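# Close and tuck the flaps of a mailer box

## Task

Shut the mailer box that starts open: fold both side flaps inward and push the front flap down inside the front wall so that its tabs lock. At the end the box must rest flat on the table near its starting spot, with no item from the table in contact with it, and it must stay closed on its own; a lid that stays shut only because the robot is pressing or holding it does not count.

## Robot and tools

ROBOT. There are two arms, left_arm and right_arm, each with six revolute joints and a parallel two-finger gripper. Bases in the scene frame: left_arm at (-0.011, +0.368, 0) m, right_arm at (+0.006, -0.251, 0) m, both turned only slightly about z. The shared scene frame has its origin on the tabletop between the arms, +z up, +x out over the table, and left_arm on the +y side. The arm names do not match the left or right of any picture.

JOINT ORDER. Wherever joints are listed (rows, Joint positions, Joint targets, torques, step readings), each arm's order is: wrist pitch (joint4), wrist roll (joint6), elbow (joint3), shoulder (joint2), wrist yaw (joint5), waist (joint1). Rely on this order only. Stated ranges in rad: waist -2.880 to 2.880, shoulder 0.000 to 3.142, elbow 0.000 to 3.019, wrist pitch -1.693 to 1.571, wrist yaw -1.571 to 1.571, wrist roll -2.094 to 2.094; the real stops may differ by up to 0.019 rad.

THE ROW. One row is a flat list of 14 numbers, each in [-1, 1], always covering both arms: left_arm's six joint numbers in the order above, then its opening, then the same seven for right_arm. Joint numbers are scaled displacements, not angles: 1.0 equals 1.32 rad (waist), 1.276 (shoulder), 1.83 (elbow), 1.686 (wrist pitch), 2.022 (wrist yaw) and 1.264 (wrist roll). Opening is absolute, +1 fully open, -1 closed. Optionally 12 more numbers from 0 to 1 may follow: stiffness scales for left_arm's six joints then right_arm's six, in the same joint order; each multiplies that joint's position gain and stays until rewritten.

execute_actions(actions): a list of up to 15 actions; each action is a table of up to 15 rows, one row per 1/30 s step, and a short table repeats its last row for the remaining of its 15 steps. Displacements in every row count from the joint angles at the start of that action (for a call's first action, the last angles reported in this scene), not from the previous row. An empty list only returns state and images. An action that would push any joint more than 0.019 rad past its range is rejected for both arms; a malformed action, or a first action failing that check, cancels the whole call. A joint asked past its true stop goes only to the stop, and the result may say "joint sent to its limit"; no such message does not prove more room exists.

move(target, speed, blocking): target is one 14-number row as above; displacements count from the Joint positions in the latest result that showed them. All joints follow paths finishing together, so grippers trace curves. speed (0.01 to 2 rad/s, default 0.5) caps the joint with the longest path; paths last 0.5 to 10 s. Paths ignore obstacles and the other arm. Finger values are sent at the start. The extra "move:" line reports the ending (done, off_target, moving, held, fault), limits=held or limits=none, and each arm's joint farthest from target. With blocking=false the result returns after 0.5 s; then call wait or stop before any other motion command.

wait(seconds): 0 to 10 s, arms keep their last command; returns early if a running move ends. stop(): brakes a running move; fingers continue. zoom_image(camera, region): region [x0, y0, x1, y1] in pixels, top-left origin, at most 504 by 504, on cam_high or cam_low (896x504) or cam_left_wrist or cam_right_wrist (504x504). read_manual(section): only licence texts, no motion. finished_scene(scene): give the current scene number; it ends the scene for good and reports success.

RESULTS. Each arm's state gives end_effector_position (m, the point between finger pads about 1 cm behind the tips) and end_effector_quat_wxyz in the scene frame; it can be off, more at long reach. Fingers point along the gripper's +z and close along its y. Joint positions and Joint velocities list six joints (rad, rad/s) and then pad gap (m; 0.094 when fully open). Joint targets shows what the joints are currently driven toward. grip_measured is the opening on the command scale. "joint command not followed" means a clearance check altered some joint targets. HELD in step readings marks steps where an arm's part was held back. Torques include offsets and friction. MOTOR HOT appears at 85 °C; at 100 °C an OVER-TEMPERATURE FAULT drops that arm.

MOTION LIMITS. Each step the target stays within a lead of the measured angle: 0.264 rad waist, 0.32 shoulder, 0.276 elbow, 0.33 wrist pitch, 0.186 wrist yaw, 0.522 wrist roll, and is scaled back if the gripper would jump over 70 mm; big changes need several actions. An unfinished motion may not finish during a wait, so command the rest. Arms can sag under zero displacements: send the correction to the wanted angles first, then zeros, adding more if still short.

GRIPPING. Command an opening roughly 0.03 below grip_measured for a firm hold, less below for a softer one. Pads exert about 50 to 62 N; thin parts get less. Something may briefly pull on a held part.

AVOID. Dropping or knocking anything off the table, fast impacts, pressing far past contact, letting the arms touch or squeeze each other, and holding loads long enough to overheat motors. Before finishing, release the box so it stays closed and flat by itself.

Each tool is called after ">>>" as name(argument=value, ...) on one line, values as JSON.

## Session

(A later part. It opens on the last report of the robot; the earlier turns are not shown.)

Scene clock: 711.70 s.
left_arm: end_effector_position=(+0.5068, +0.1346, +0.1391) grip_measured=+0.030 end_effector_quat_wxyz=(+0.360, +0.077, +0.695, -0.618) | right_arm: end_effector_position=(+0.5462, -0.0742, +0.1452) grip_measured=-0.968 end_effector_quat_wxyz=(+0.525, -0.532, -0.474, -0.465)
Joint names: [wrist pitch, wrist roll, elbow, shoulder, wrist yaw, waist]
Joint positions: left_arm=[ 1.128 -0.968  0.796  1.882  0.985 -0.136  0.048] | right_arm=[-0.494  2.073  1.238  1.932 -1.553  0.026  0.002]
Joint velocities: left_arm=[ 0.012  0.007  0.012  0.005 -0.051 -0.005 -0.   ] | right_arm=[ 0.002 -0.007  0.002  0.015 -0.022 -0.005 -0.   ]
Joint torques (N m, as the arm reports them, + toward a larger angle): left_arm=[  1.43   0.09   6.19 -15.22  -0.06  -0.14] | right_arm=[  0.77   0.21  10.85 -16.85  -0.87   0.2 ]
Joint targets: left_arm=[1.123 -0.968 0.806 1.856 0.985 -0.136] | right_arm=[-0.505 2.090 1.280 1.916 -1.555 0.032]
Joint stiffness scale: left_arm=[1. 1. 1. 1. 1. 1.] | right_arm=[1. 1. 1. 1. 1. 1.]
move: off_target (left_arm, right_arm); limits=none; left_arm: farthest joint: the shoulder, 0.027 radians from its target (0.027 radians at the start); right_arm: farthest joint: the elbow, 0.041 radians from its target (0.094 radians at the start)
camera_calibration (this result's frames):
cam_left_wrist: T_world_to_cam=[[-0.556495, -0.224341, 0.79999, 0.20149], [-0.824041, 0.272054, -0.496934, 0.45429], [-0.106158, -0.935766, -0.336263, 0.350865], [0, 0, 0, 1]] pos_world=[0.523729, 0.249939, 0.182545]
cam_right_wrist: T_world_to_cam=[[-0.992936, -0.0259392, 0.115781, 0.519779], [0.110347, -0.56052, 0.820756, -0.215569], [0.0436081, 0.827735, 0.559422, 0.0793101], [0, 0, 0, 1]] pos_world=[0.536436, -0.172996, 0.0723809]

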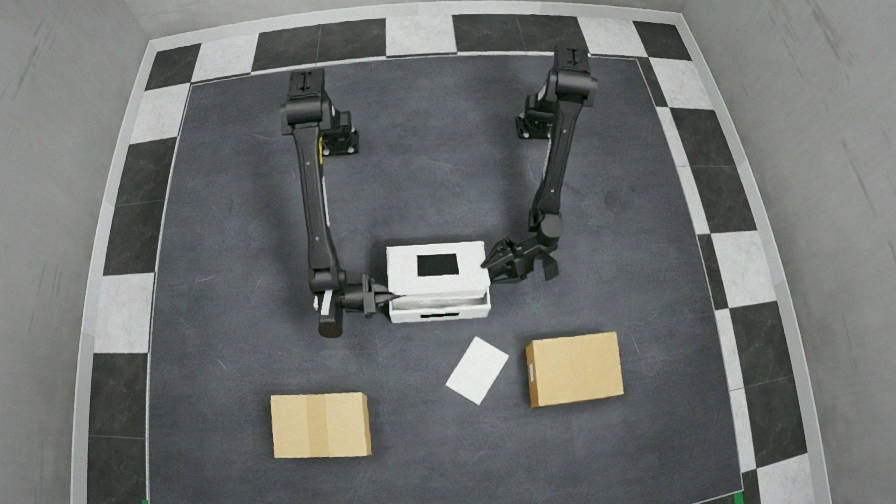

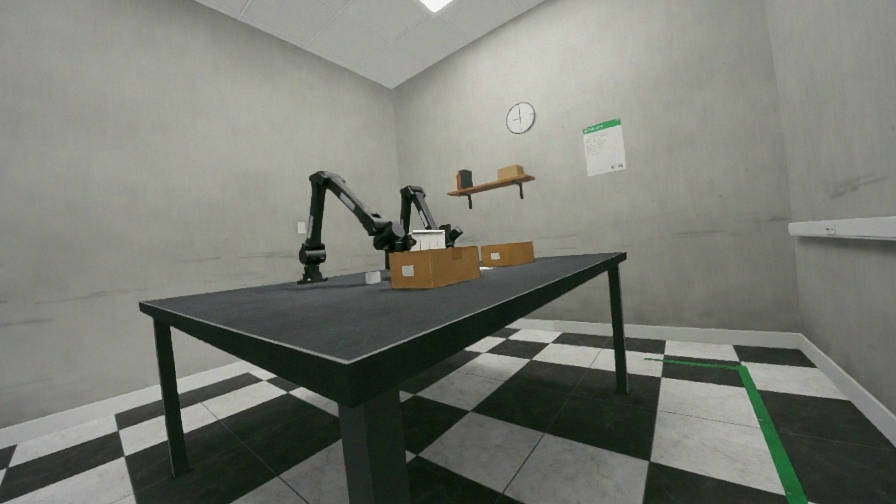

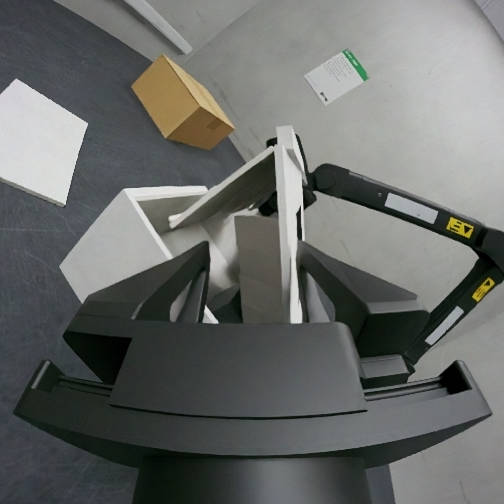

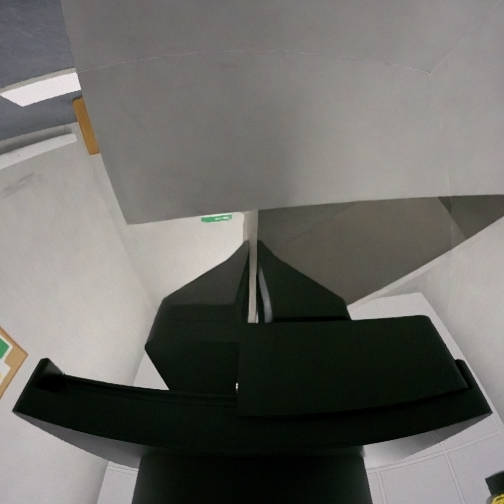

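>>> move(target=[-0.003,-0.02,0.008,0.05,0,0,0.03,0.02,0.008,0.05,0.058,0,0.005,-0.99], speed=0.06)

>>> zoom_image(camera="cam_high", region=[300, 190, 600, 350])

Scene clock: 722.13 s.
left_arm: end_effector_position=(+0.5069, +0.1346, +0.1289) grip_measured=+0.030 end_effector_quat_wxyz=(+0.347, +0.064, +0.700, -0.621) | right_arm: end_effector_position=(+0.5561, -0.0741, +0.1251) grip_measured=-0.968 end_effector_quat_wxyz=(+0.528, -0.533, -0.472, -0.463)
Joint names: [wrist pitch, wrist roll, elbow, shoulder, wrist yaw, waist]
Joint positions: left_arm=[ 1.128 -0.988  0.796  1.902  0.985 -0.136  0.048] | right_arm=[-0.472  2.073  1.264  1.988 -1.556  0.026  0.002]
Joint velocities: left_arm=[-0.007 -0.022  0.007 -0.015  0.007  0.005 -0.001] | right_arm=[ 0.027  0.051 -0.002 -0.015 -0.066 -0.005  0.001]
Joint torques (N m, as the arm reports them, + toward a larger angle): left_arm=[ 1.44 -0.09  6.05 -9.61 -0.05  0.02] | right_arm=[  1.84   0.19  10.17 -14.46  -0.59   0.02]
Joint targets: left_arm=[1.123 -1.008 0.806 1.948 0.985 -0.136] | right_arm=[-0.457 2.089 1.302 2.008 -1.553 0.032]
Joint stiffness scale: left_arm=[1. 1. 1. 1. 1. 1.] | right_arm=[1. 1. 1. 1. 1. 1.]
move: off_target (left_arm, right_arm); limits=none; left_arm: farthest joint: the shoulder, 0.046 radians from its target (0.066 radians at the start); right_arm: farthest joint: the elbow, 0.037 radians from its target (0.063 radians at the start)
camera_calibration (this result's frames):
cam_left_wrist: T_world_to_cam=[[-0.525758, -0.219998, 0.821693, 0.190777], [-0.842254, 0.269898, -0.466652, 0.454865], [-0.119111, -0.93742, -0.327195, 0.353029], [0, 0, 0, 1]] pos_world=[0.525464, 0.25014, 0.171013]
cam_right_wrist: T_world_to_cam=[[-0.991896, -0.0273903, 0.124066, 0.530233], [0.117884, -0.562641, 0.818253, -0.204162], [0.0473926, 0.826247, 0.56131, 0.0875607], [0, 0, 0, 1]] pos_world=[0.545853, -0.172694, 0.0521235]

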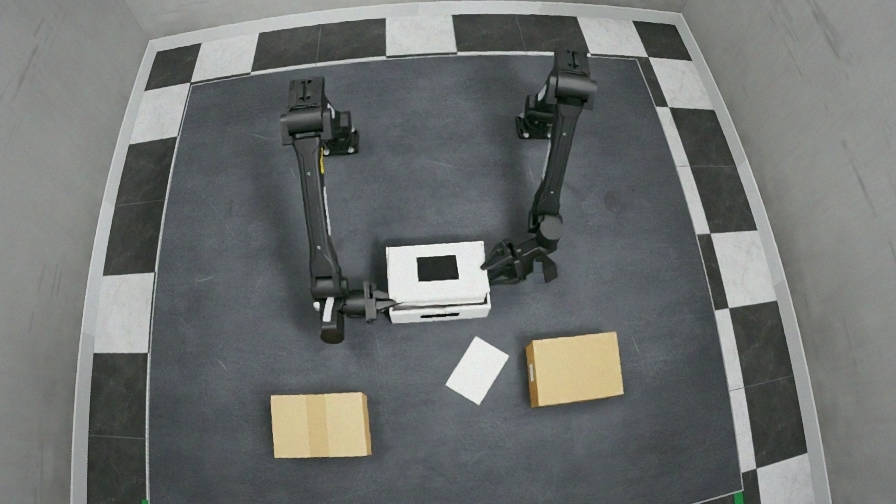

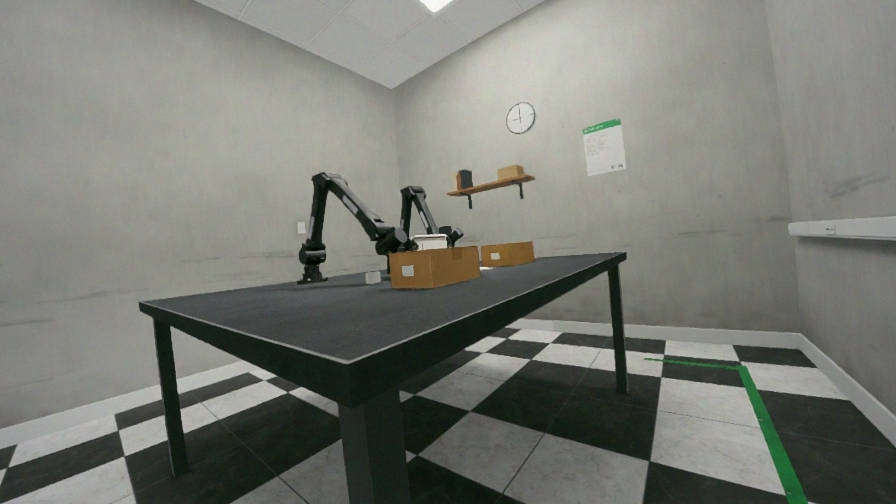

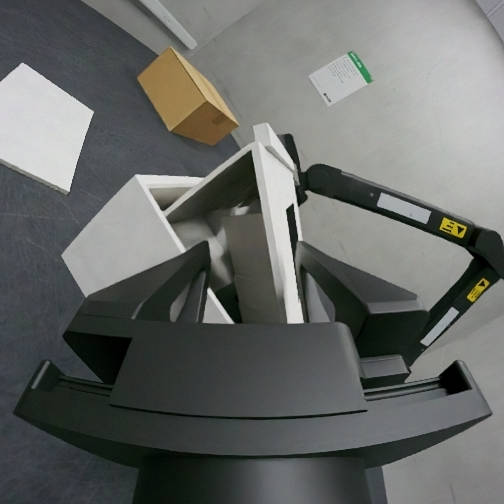

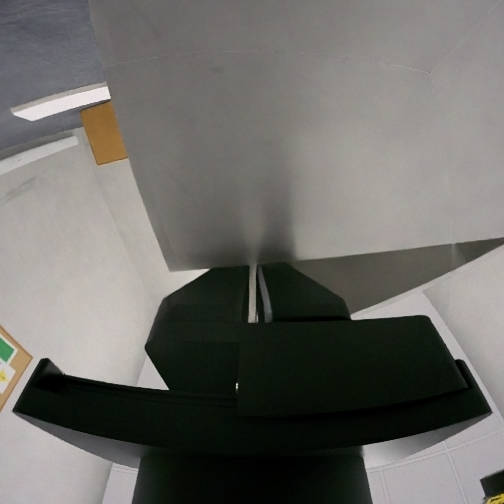

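Region (300, 190, 600, 350) of cam_high's 896x504 image, scaled by 1.680, with more detail than that image has; it fills the top 269 rows of this view, and the rest is white.

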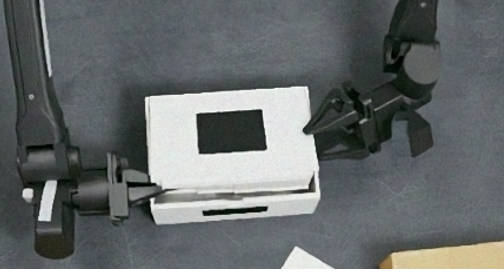

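>>> move(target=[-0.003,0,0.03,-0.03,0.03,0.07,0.03,0.008,0.008,0.029,0.01,0,0.005,-0.99], speed=0.2)

>>> move(target=[-0.78,0.49,0.65,-0.12,-0.45,-0.03,-1,0.008,0.008,0.029,0.01,0,0.005,-0.99], speed=1.0)

Scene clock: 740.80 s.
left_arm: end_effector_position=(+0.5213, +0.1786, +0.1353) grip_measured=+0.030 end_effector_quat_wxyz=(+0.366, +0.053, +0.698, -0.613) | right_arm: end_effector_position=(+0.5561, -0.0741, +0.1252) grip_measured=-0.968 end_effector_quat_wxyz=(+0.528, -0.533, -0.472, -0.463)
Joint names: [wrist pitch, wrist roll, elbow, shoulder, wrist yaw, waist]
Joint positions: left_arm=[ 1.128 -0.989  0.803  1.894  1.031 -0.045  0.048] | right_arm=[-0.472  2.073  1.264  1.988 -1.556  0.026  0.002]
Joint velocities: left_arm=[ 0.002  0.022  0.002  0.005 -0.022 -0.005  0.   ] | right_arm=[-0.002 -0.081 -0.022 -0.024 -0.007 -0.005  0.001]
Joint torques (N m, as the arm reports them, + toward a larger angle): left_arm=[  1.42   0.09   7.9  -15.79   0.13  -0.34] | right_arm=[  1.92   0.2   10.16 -14.45  -0.72   0.36]
Joint targets: left_arm=[1.122 -0.988 0.834 1.862 1.035 -0.047] | right_arm=[-0.458 2.089 1.301 2.001 -1.556 0.032]
Joint stiffness scale: left_arm=[1. 1. 1. 1. 1. 1.] | right_arm=[1. 1. 1. 1. 1. 1.]
move: off_target (left_arm, right_arm); limits=none; left_arm: farthest joint: the shoulder, 0.031 radians from its target (0.039 radians at the start); right_arm: farthest joint: the elbow, 0.037 radians from its target (0.037 radians at the start)
camera_calibration (this result's frames):
cam_left_wrist: T_world_to_cam=[[-0.527354, -0.243013, 0.814151, 0.208751], [-0.846558, 0.231904, -0.479125, 0.46885], [-0.0723718, -0.941894, -0.32802, 0.374663], [0, 0, 0, 1]] pos_world=[0.53411, 0.294894, 0.17758]
cam_right_wrist: T_world_to_cam=[[-0.991887, -0.0277557, 0.124054, 0.53014], [0.118047, -0.563189, 0.817853, -0.204337], [0.0471658, 0.825862, 0.561896, 0.0875175], [0, 0, 0, 1]] pos_world=[0.545832, -0.172643, 0.0521756]

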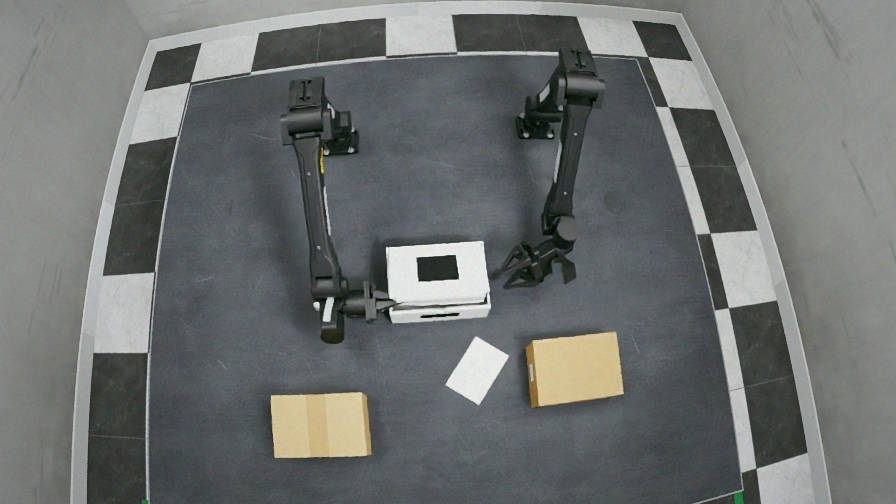

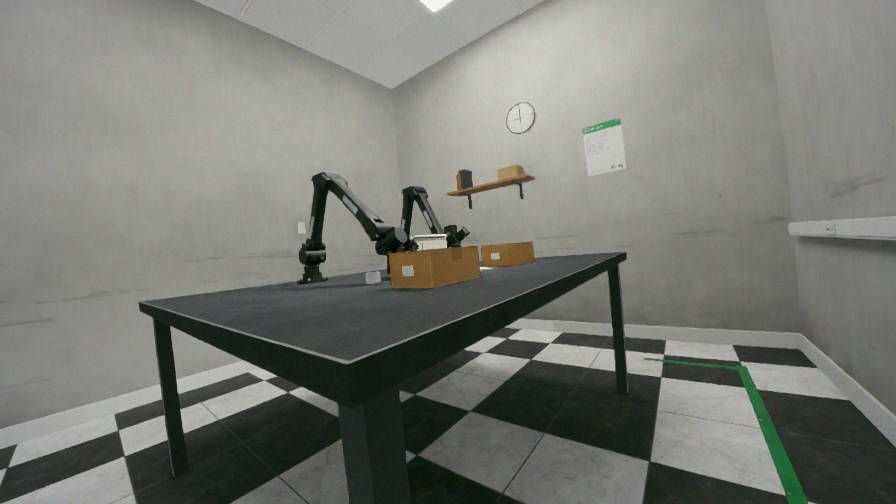

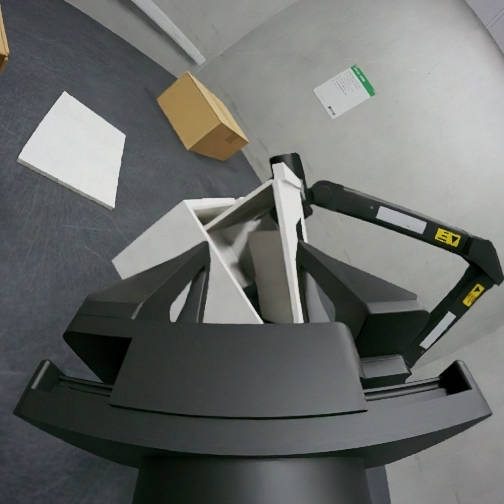

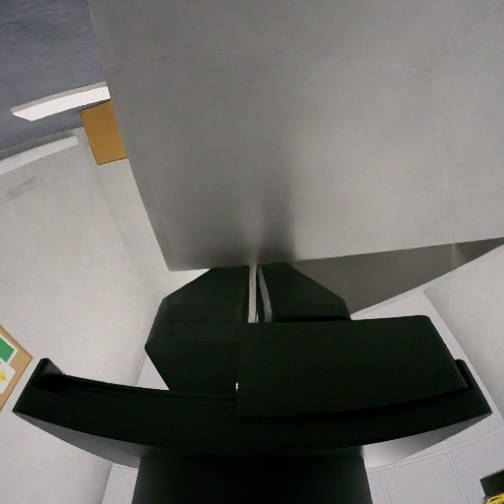

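Scene clock: 743.13 s.
left_arm: end_effector_position=(+0.7285, +0.2406, +0.3198) grip_measured=-0.991 end_effector_quat_wxyz=(+0.513, +0.112, +0.838, -0.148) | right_arm: end_effector_position=(+0.5561, -0.0741, +0.1252) grip_measured=-0.968 end_effector_quat_wxyz=(+0.528, -0.533, -0.472, -0.463)
Joint names: [wrist pitch, wrist roll, elbow, shoulder, wrist yaw, waist]
Joint positions: left_arm=[-0.295 -0.013  1.588  1.755  0.276 -0.075  0.   ] | right_arm=[-0.472  2.073  1.264  1.988 -1.556  0.026  0.002]
Joint velocities: left_arm=[-0.002  0.081 -0.002  0.005 -0.007 -0.005  0.001] | right_arm=[-0.012 -0.037 -0.002 -0.005 -0.007 -0.015  0.002]
Joint torques (N m, as the arm reports them, + toward a larger angle): left_arm=[  1.7    0.19  13.72 -18.1   -0.13  -0.74] | right_arm=[  1.8    0.24  10.04 -14.24  -0.78   0.09]
Joint targets: left_arm=[-0.299 0.002 1.633 1.735 0.272 -0.083] | right_arm=[-0.458 2.089 1.301 2.001 -1.556 0.032]
Joint stiffness scale: left_arm=[1. 1. 1. 1. 1. 1.] | right_arm=[1. 1. 1. 1. 1. 1.]
move: off_target (left_arm, right_arm); limits=none; left_arm: farthest joint: the elbow, 0.045 radians from its target (0.829 radians at the start); right_arm: farthest joint: the elbow, 0.037 radians from its target (0.037 radians at the start)
camera_calibration (this result's frames):
cam_left_wrist: T_world_to_cam=[[-0.343993, -0.929888, 0.130296, 0.433194], [-0.850044, 0.249455, -0.463894, 0.711704], [0.398866, -0.270334, -0.876256, 0.17898], [0, 0, 0, 1]] pos_world=[0.682606, 0.273668, 0.430544]
cam_right_wrist: T_world_to_cam=[[-0.991887, -0.0277557, 0.124054, 0.53014], [0.118047, -0.563189, 0.817853, -0.204337], [0.0471658, 0.825862, 0.561896, 0.0875175], [0, 0, 0, 1]] pos_world=[0.545832, -0.172643, 0.0521756]

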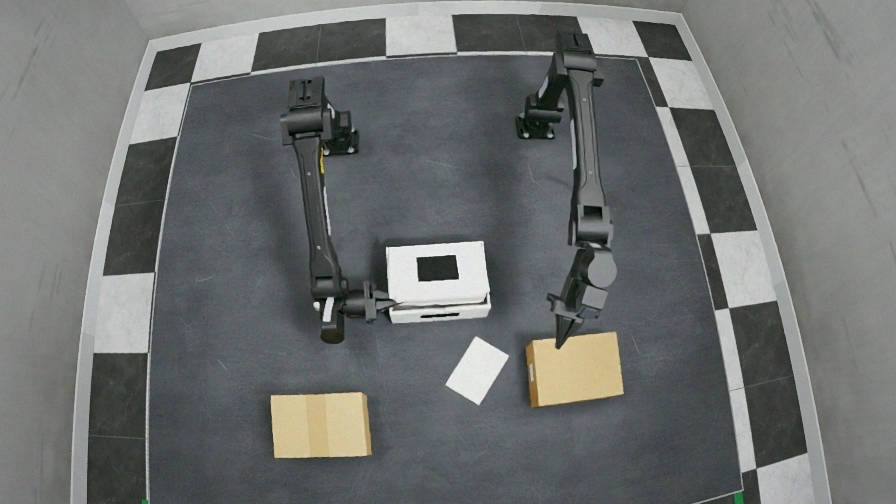

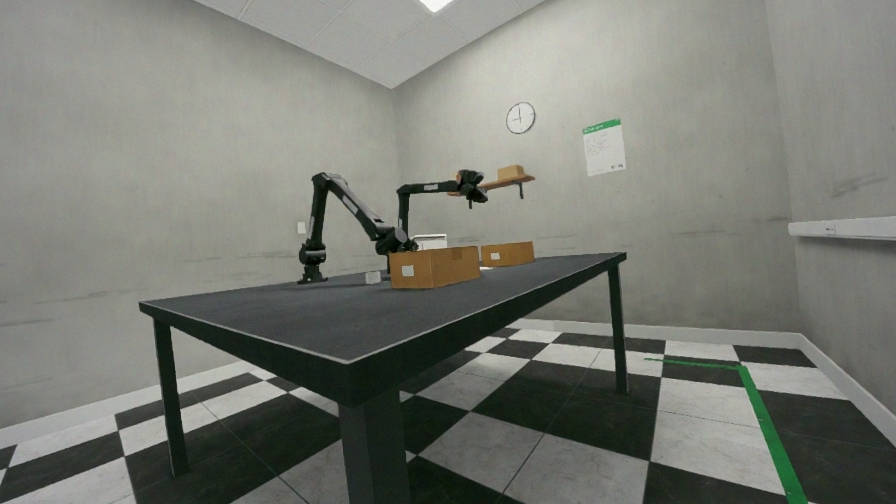

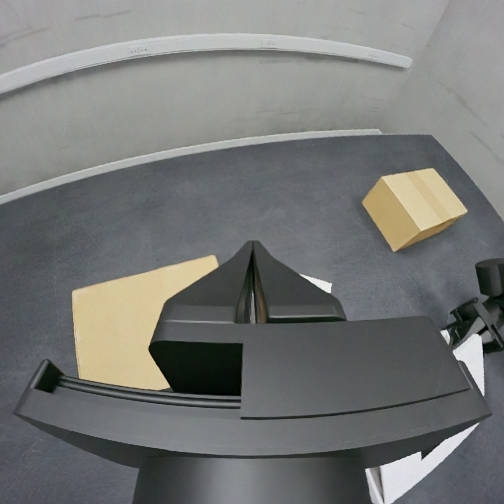

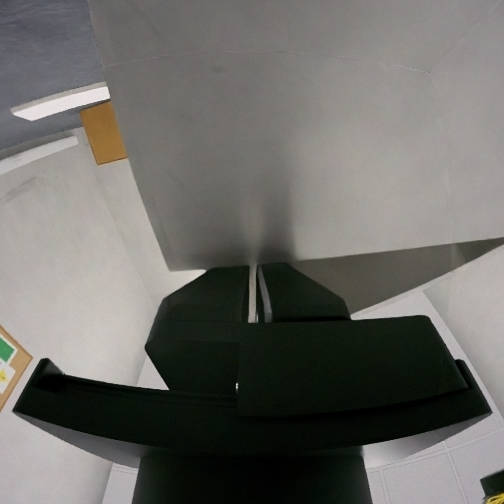

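>>> move(target=[-0.506,0.006,0.2,0.122,-0.166,-0.348,-1,0.008,0.008,0.029,0.01,0,0.005,-0.99], speed=0.7)

Scene clock: 752.27 s.
left_arm: end_effector_position=(+0.5405, +0.0274, +0.1899) grip_measured=-0.991 end_effector_quat_wxyz=(+0.121, +0.265, +0.956, -0.035) | right_arm: end_effector_position=(+0.5560, -0.0741, +0.1253) grip_measured=-0.968 end_effector_quat_wxyz=(+0.528, -0.533, -0.472, -0.463)
Joint names: [wrist pitch, wrist roll, elbow, shoulder, wrist yaw, waist]
Joint positions: left_arm=[-1.214 -0.013  1.791  1.895  0.001 -0.52   0.   ] | right_arm=[-0.472  2.073  1.264  1.988 -1.557  0.026  0.002]
Joint velocities: left_arm=[-0.012 -0.066 -0.007 -0.005  0.007  0.005 -0.   ] | right_arm=[-0.022 -0.051  0.002 -0.015 -0.022 -0.005 -0.001]
Joint torques (N m, as the arm reports them, + toward a larger angle): left_arm=[  0.35   0.13  13.36 -15.95  -0.23   0.04] | right_arm=[  1.81   0.18  10.07 -14.74  -0.74  -0.47]
Joint targets: left_arm=[-1.221 -0.001 1.843 1.916 -0.004 -0.515] | right_arm=[-0.458 2.089 1.301 2.001 -1.557 0.032]
Joint stiffness scale: left_arm=[1. 1. 1. 1. 1. 1.] | right_arm=[1. 1. 1. 1. 1. 1.]
move: off_target (left_arm, right_arm); limits=none; left_arm: farthest joint: the elbow, 0.052 radians from its target (0.256 radians at the start); right_arm: farthest joint: the elbow, 0.037 radians from its target (0.037 radians at the start)
camera_calibration (this result's frames):
cam_left_wrist: T_world_to_cam=[[-0.518897, -0.854823, 0.00482603, 0.303518], [-0.791583, 0.482625, 0.374792, 0.347598], [-0.32271, 0.190658, -0.927096, 0.4696], [0, 0, 0, 1]] pos_world=[0.584191, 0.0021613, 0.303623]
cam_right_wrist: T_world_to_cam=[[-0.991883, -0.0279384, 0.124048, 0.530093], [0.118129, -0.563463, 0.817652, -0.204424], [0.0470525, 0.825669, 0.562189, 0.0874958], [0, 0, 0, 1]] pos_world=[0.545822, -0.172618, 0.0522017]

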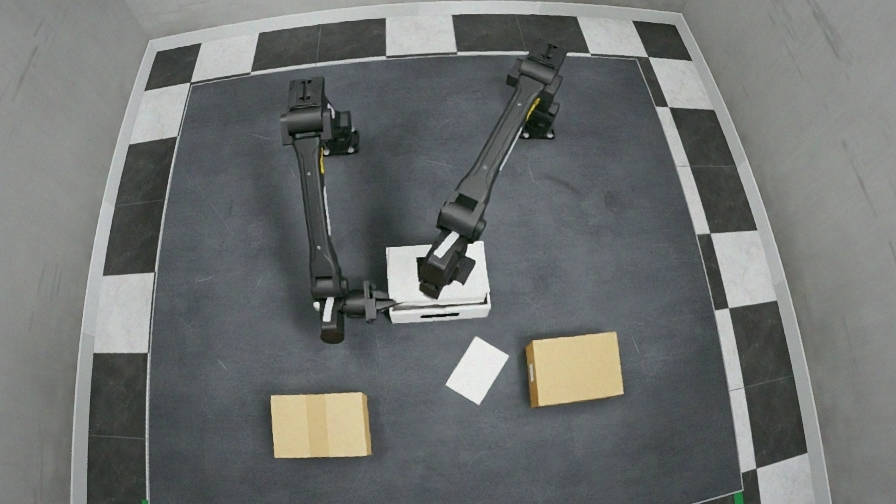

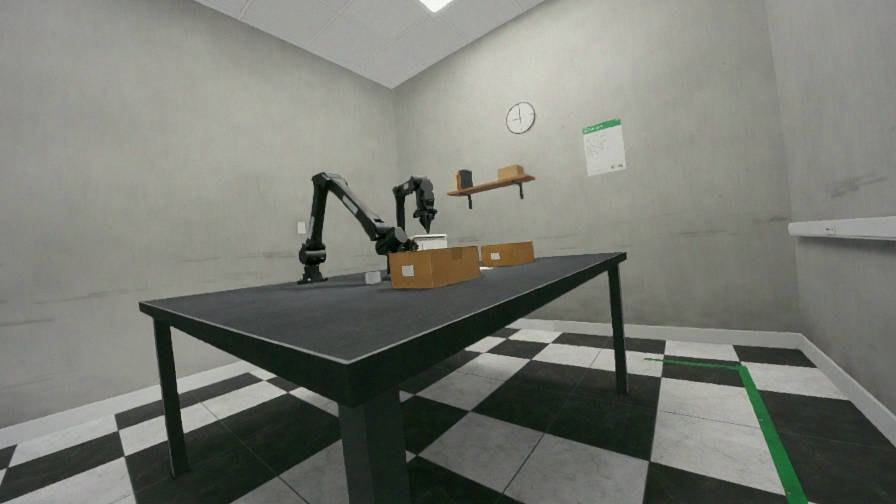

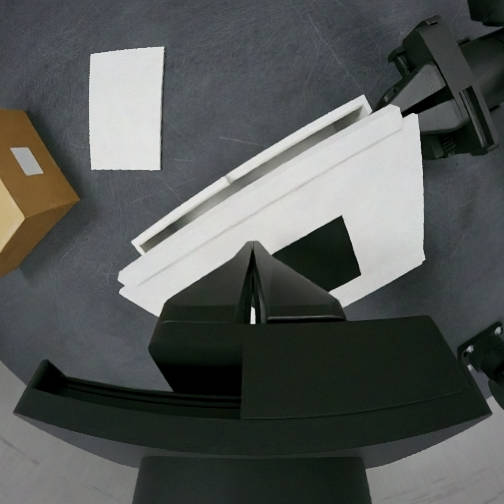

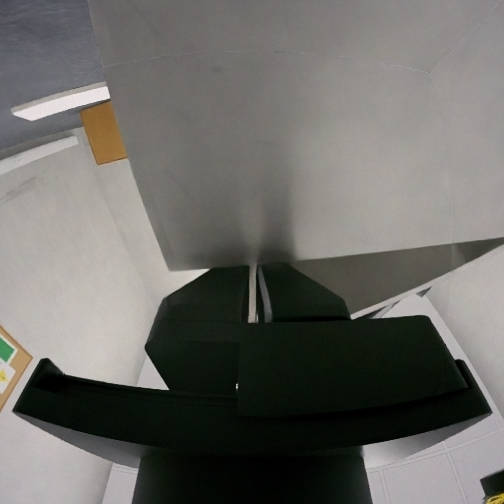

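>>> move(target=[-0.004,0.006,0.03,0.058,0,0.004,-1,0.008,0.008,0.029,0.01,0,0.005,-0.99], speed=0.06)

>>> zoom_image(camera="cam_low", region=[360, 190, 500, 290])

Scene clock: 767.47 s.
left_arm: end_effector_position=(+0.5413, +0.0269, +0.1670) grip_measured=-0.991 end_effector_quat_wxyz=(+0.103, +0.265, +0.958, -0.030) | right_arm: end_effector_position=(+0.5561, -0.0741, +0.1249) grip_measured=-0.968 end_effector_quat_wxyz=(+0.528, -0.533, -0.472, -0.463)
Joint names: [wrist pitch, wrist roll, elbow, shoulder, wrist yaw, waist]
Joint positions: left_arm=[-1.215 -0.013  1.789  1.931  0.001 -0.52   0.   ] | right_arm=[-0.472  2.073  1.264  1.988 -1.556  0.026  0.002]
Joint velocities: left_arm=[-0.007 -0.007  0.002 -0.015 -0.007  0.015 -0.   ] | right_arm=[ 0.012 -0.022  0.002 -0.015 -0.007 -0.005  0.001]
Joint torques (N m, as the arm reports them, + toward a larger angle): left_arm=[  0.28   0.13  12.29 -14.65  -0.05   0.25] | right_arm=[  1.85   0.19  10.19 -14.5   -0.75   0.51]
Joint targets: left_arm=[-1.222 -0.001 1.830 1.972 0.001 -0.515] | right_arm=[-0.458 2.089 1.301 2.001 -1.556 0.032]
Joint stiffness scale: left_arm=[1. 1. 1. 1. 1. 1.] | right_arm=[1. 1. 1. 1. 1. 1.]
move: off_target (left_arm, right_arm); limits=none; left_arm: farthest joint: the shoulder, 0.041 radians from its target (0.076 radians at the start); right_arm: farthest joint: the elbow, 0.037 radians from its target (0.037 radians at the start)
camera_calibration (this result's frames):
cam_left_wrist: T_world_to_cam=[[-0.518746, -0.854916, 0.00456236, 0.303586], [-0.778975, 0.474852, 0.409529, 0.344638], [-0.35228, 0.208888, -0.912286, 0.46179], [0, 0, 0, 1]] pos_world=[0.588628, -0.000573493, 0.27876]
cam_right_wrist: T_world_to_cam=[[-0.991797, -0.027567, 0.124817, 0.530062], [0.118587, -0.562911, 0.817966, -0.204418], [0.047712, 0.826058, 0.561562, 0.0874174], [0, 0, 0, 1]] pos_world=[0.545785, -0.172669, 0.0519559]

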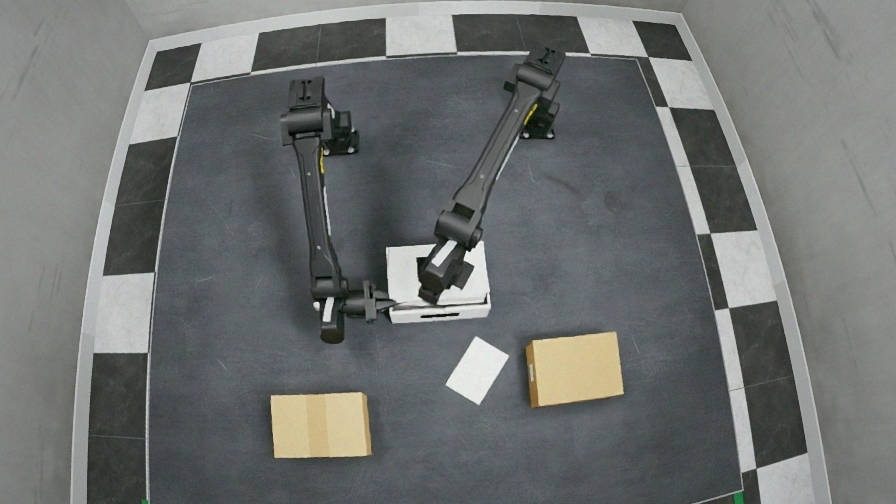

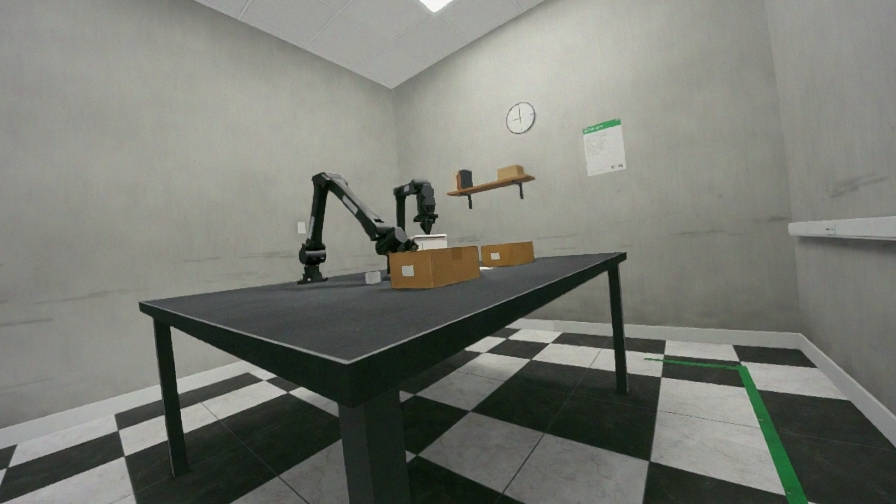

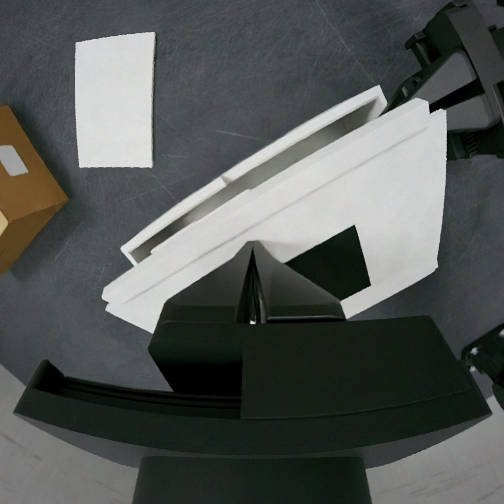

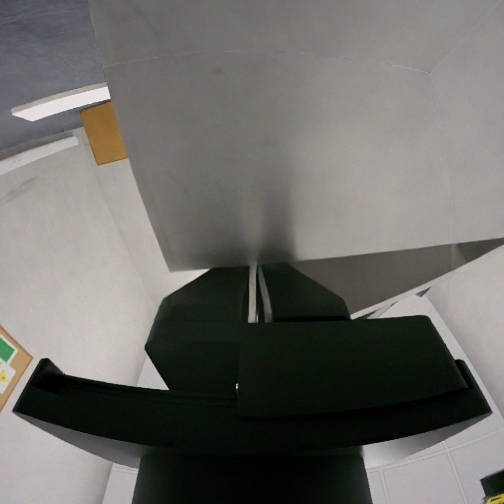

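Region (360, 190, 500, 290) of cam_low's 896x504 image, scaled by 3.600, with more detail than that image has; it fills the top 360 rows of this view, and the rest is white.

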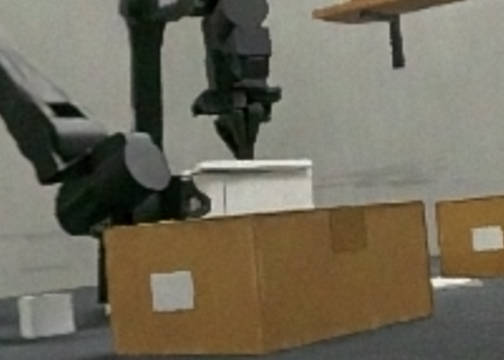

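>>> move(target=[-0.004,0.006,0.03,0.052,0,0.004,-1,0.008,0.008,0.029,0.01,0,0.005,-0.8], speed=0.05)

Scene clock: 775.77 s.
left_arm: end_effector_position=(+0.5417, +0.0266, +0.1599) grip_measured=-0.991 end_effector_quat_wxyz=(+0.095, +0.265, +0.959, -0.028) | right_arm: end_effector_position=(+0.5563, -0.0741, +0.1252) grip_measured=-0.802 end_effector_quat_wxyz=(+0.528, -0.533, -0.472, -0.463)
Joint names: [wrist pitch, wrist roll, elbow, shoulder, wrist yaw, waist]
Joint positions: left_arm=[-1.221 -0.013  1.794  1.945  0.001 -0.52   0.   ] | right_arm=[-0.47   2.073  1.265  1.988 -1.557  0.026  0.009]
Joint velocities: left_arm=[-0.007 -0.037  0.007 -0.005 -0.007  0.015 -0.002] | right_arm=[-0.007 -0.022 -0.002 -0.005  0.037  0.005 -0.   ]
Joint torques (N m, as the arm reports them, + toward a larger angle): left_arm=[  0.5    0.14  11.71 -13.69  -0.05   0.23] | right_arm=[  1.79   0.21  10.14 -14.71  -0.72   0.22]
Joint targets: left_arm=[-1.222 -0.001 1.828 1.999 0.001 -0.515] | right_arm=[-0.457 2.089 1.301 2.001 -1.556 0.032]
Joint stiffness scale: left_arm=[1. 1. 1. 1. 1. 1.] | right_arm=[1. 1. 1. 1. 1. 1.]
move: off_target (left_arm, right_arm); limits=none; left_arm: farthest joint: the shoulder, 0.055 radians from its target (0.069 radians at the start); right_arm: farthest joint: the elbow, 0.036 radians from its target (0.037 radians at the start)
camera_calibration (this result's frames):
cam_left_wrist: T_world_to_cam=[[-0.518688, -0.854952, 0.00445397, 0.303602], [-0.773565, 0.471517, 0.423402, 0.342926], [-0.364088, 0.216168, -0.905931, 0.460603], [0, 0, 0, 1]] pos_world=[0.59045, -0.00169727, 0.270728]
cam_right_wrist: T_world_to_cam=[[-0.992071, -0.0279357, 0.122534, 0.530646], [0.116879, -0.563478, 0.817821, -0.203756], [0.0461988, 0.825659, 0.562275, 0.0879612], [0, 0, 0, 1]] pos_world=[0.54619, -0.172614, 0.0521554]

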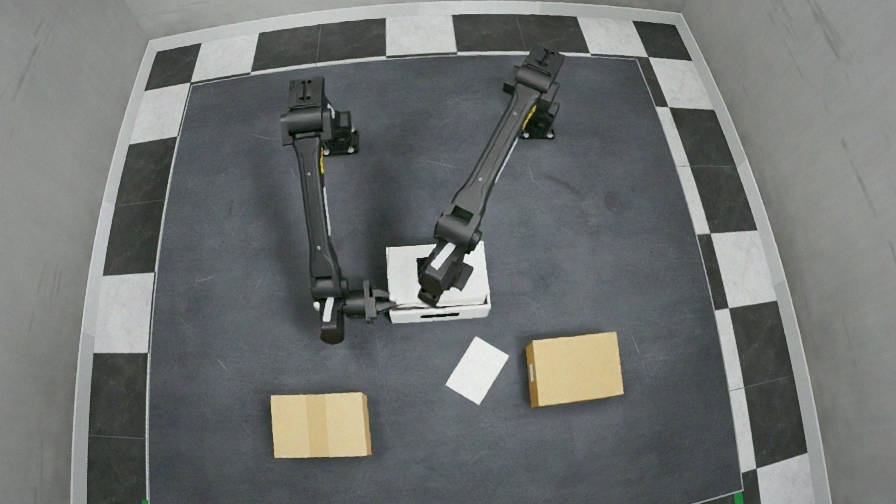

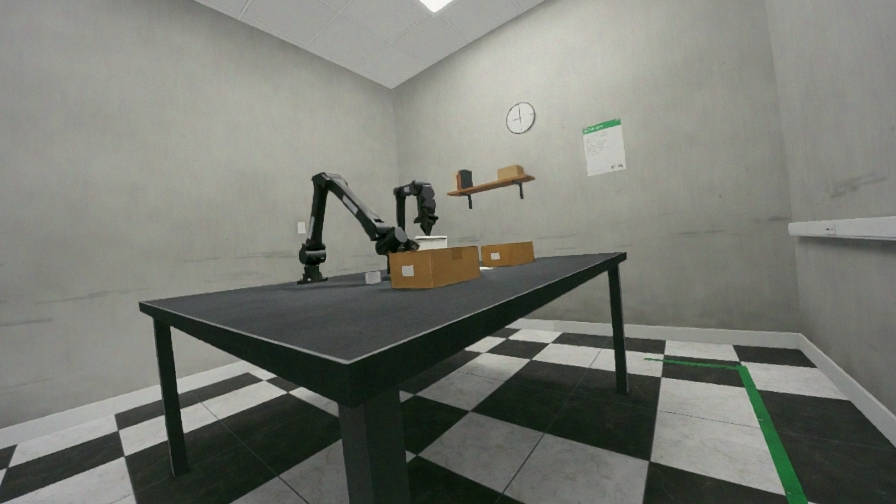

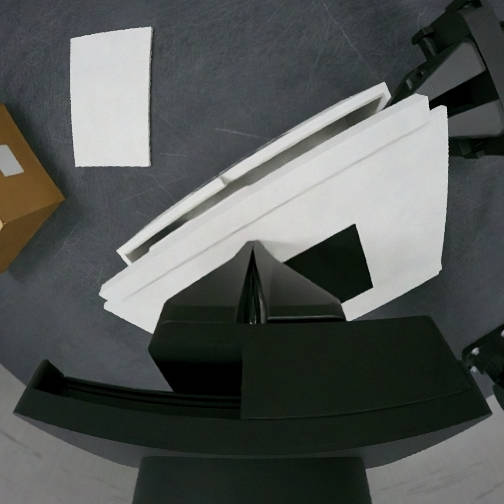

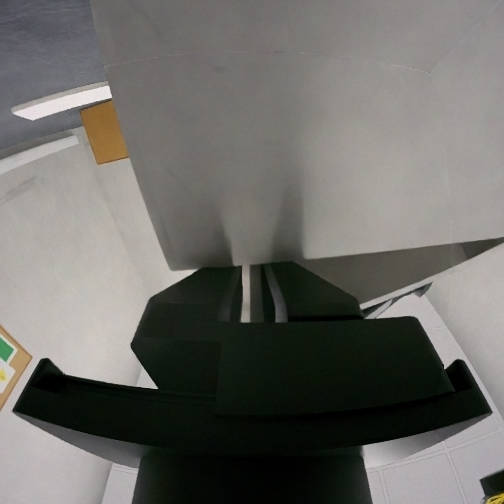

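>>> move(target=[0,0.006,0.027,0.045,0,0.004,-1,0.007,0.008,0.029,0.01,0,-0.066,-0.8], speed=0.06)

Scene clock: 785.47 s.
left_arm: end_effector_position=(+0.5422, +0.0263, +0.1404) grip_measured=-0.991 end_effector_quat_wxyz=(+0.081, +0.266, +0.960, -0.024) | right_arm: end_effector_position=(+0.5676, -0.1137, +0.1252) grip_measured=-0.801 end_effector_quat_wxyz=(+0.512, -0.550, -0.452, -0.481)
Joint names: [wrist pitch, wrist roll, elbow, shoulder, wrist yaw, waist]
Joint positions: left_arm=[-1.221 -0.013  1.794  1.976  0.001 -0.52   0.   ] | right_arm=[-0.47   2.078  1.265  1.988 -1.556 -0.045  0.009]
Joint velocities: left_arm=[-0.017  0.037 -0.002 -0.005  0.007 -0.005 -0.   ] | right_arm=[ 0.007 -0.022 -0.007 -0.015 -0.022 -0.005  0.   ]
Joint torques (N m, as the arm reports them, + toward a larger angle): left_arm=[  0.52   0.13  11.69 -16.07  -0.04   0.31] | right_arm=[  1.84   0.17   9.98 -14.19  -0.81  -0.76]
Joint targets: left_arm=[-1.221 -0.001 1.828 2.004 0.001 -0.515] | right_arm=[-0.457 2.090 1.302 2.001 -1.557 -0.058]
Joint stiffness scale: left_arm=[1. 1. 1. 1. 1. 1.] | right_arm=[1. 1. 1. 1. 1. 1.]
move: off_target (left_arm, right_arm); limits=none; left_arm: farthest joint: the elbow, 0.034 radians from its target (0.034 radians at the start); right_arm: farthest joint: the elbow, 0.037 radians from its target (0.037 radians at the start)
camera_calibration (this result's frames):
cam_left_wrist: T_world_to_cam=[[-0.518574, -0.855023, 0.00423131, 0.303656], [-0.762062, 0.464426, 0.451188, 0.341739], [-0.387741, 0.23075, -0.892419, 0.453819], [0, 0, 0, 1]] pos_world=[0.593859, -0.00379854, 0.249524]
cam_right_wrist: T_world_to_cam=[[-0.990958, 0.0430516, 0.12708, 0.547588], [0.0800566, -0.570349, 0.817492, -0.207208], [0.107675, 0.820274, 0.561745, 0.0847789], [0, 0, 0, 1]] pos_world=[0.550096, -0.211297, 0.0521788]

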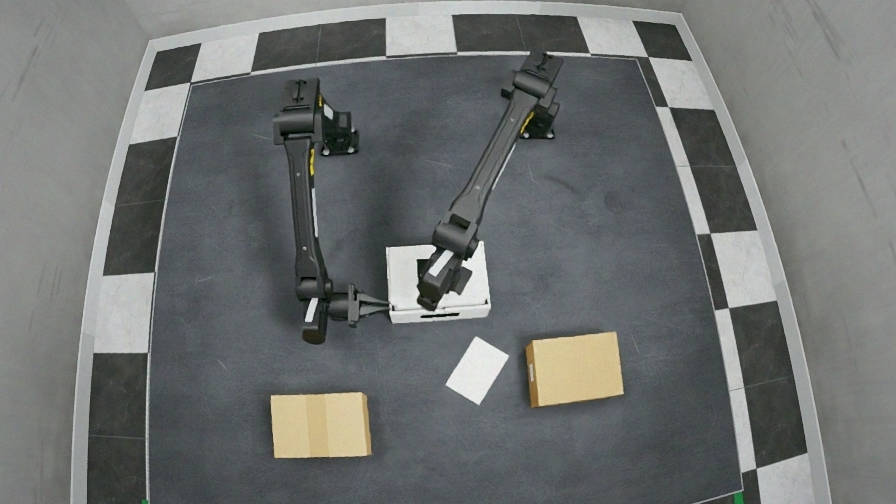

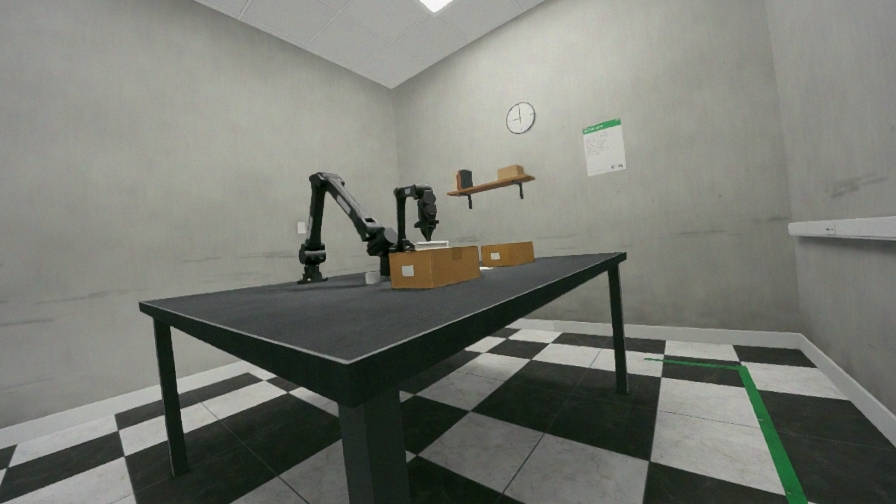

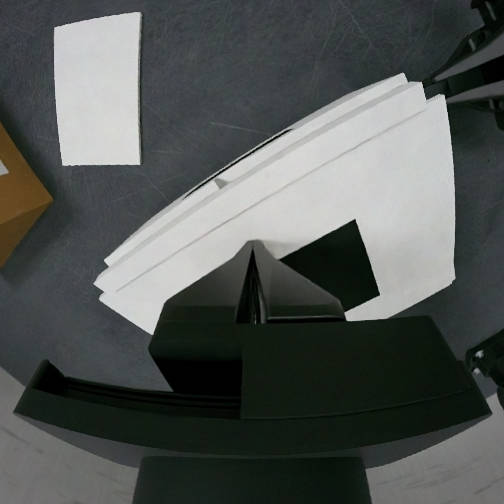

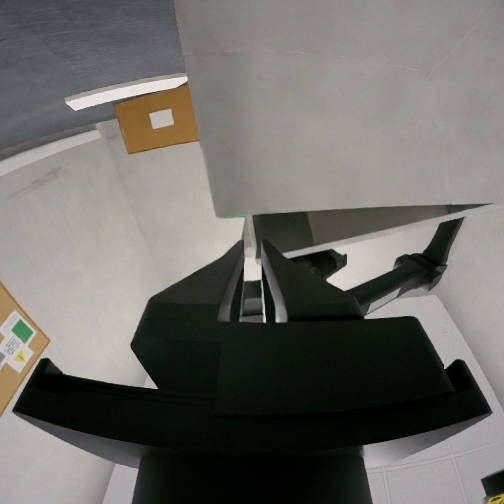

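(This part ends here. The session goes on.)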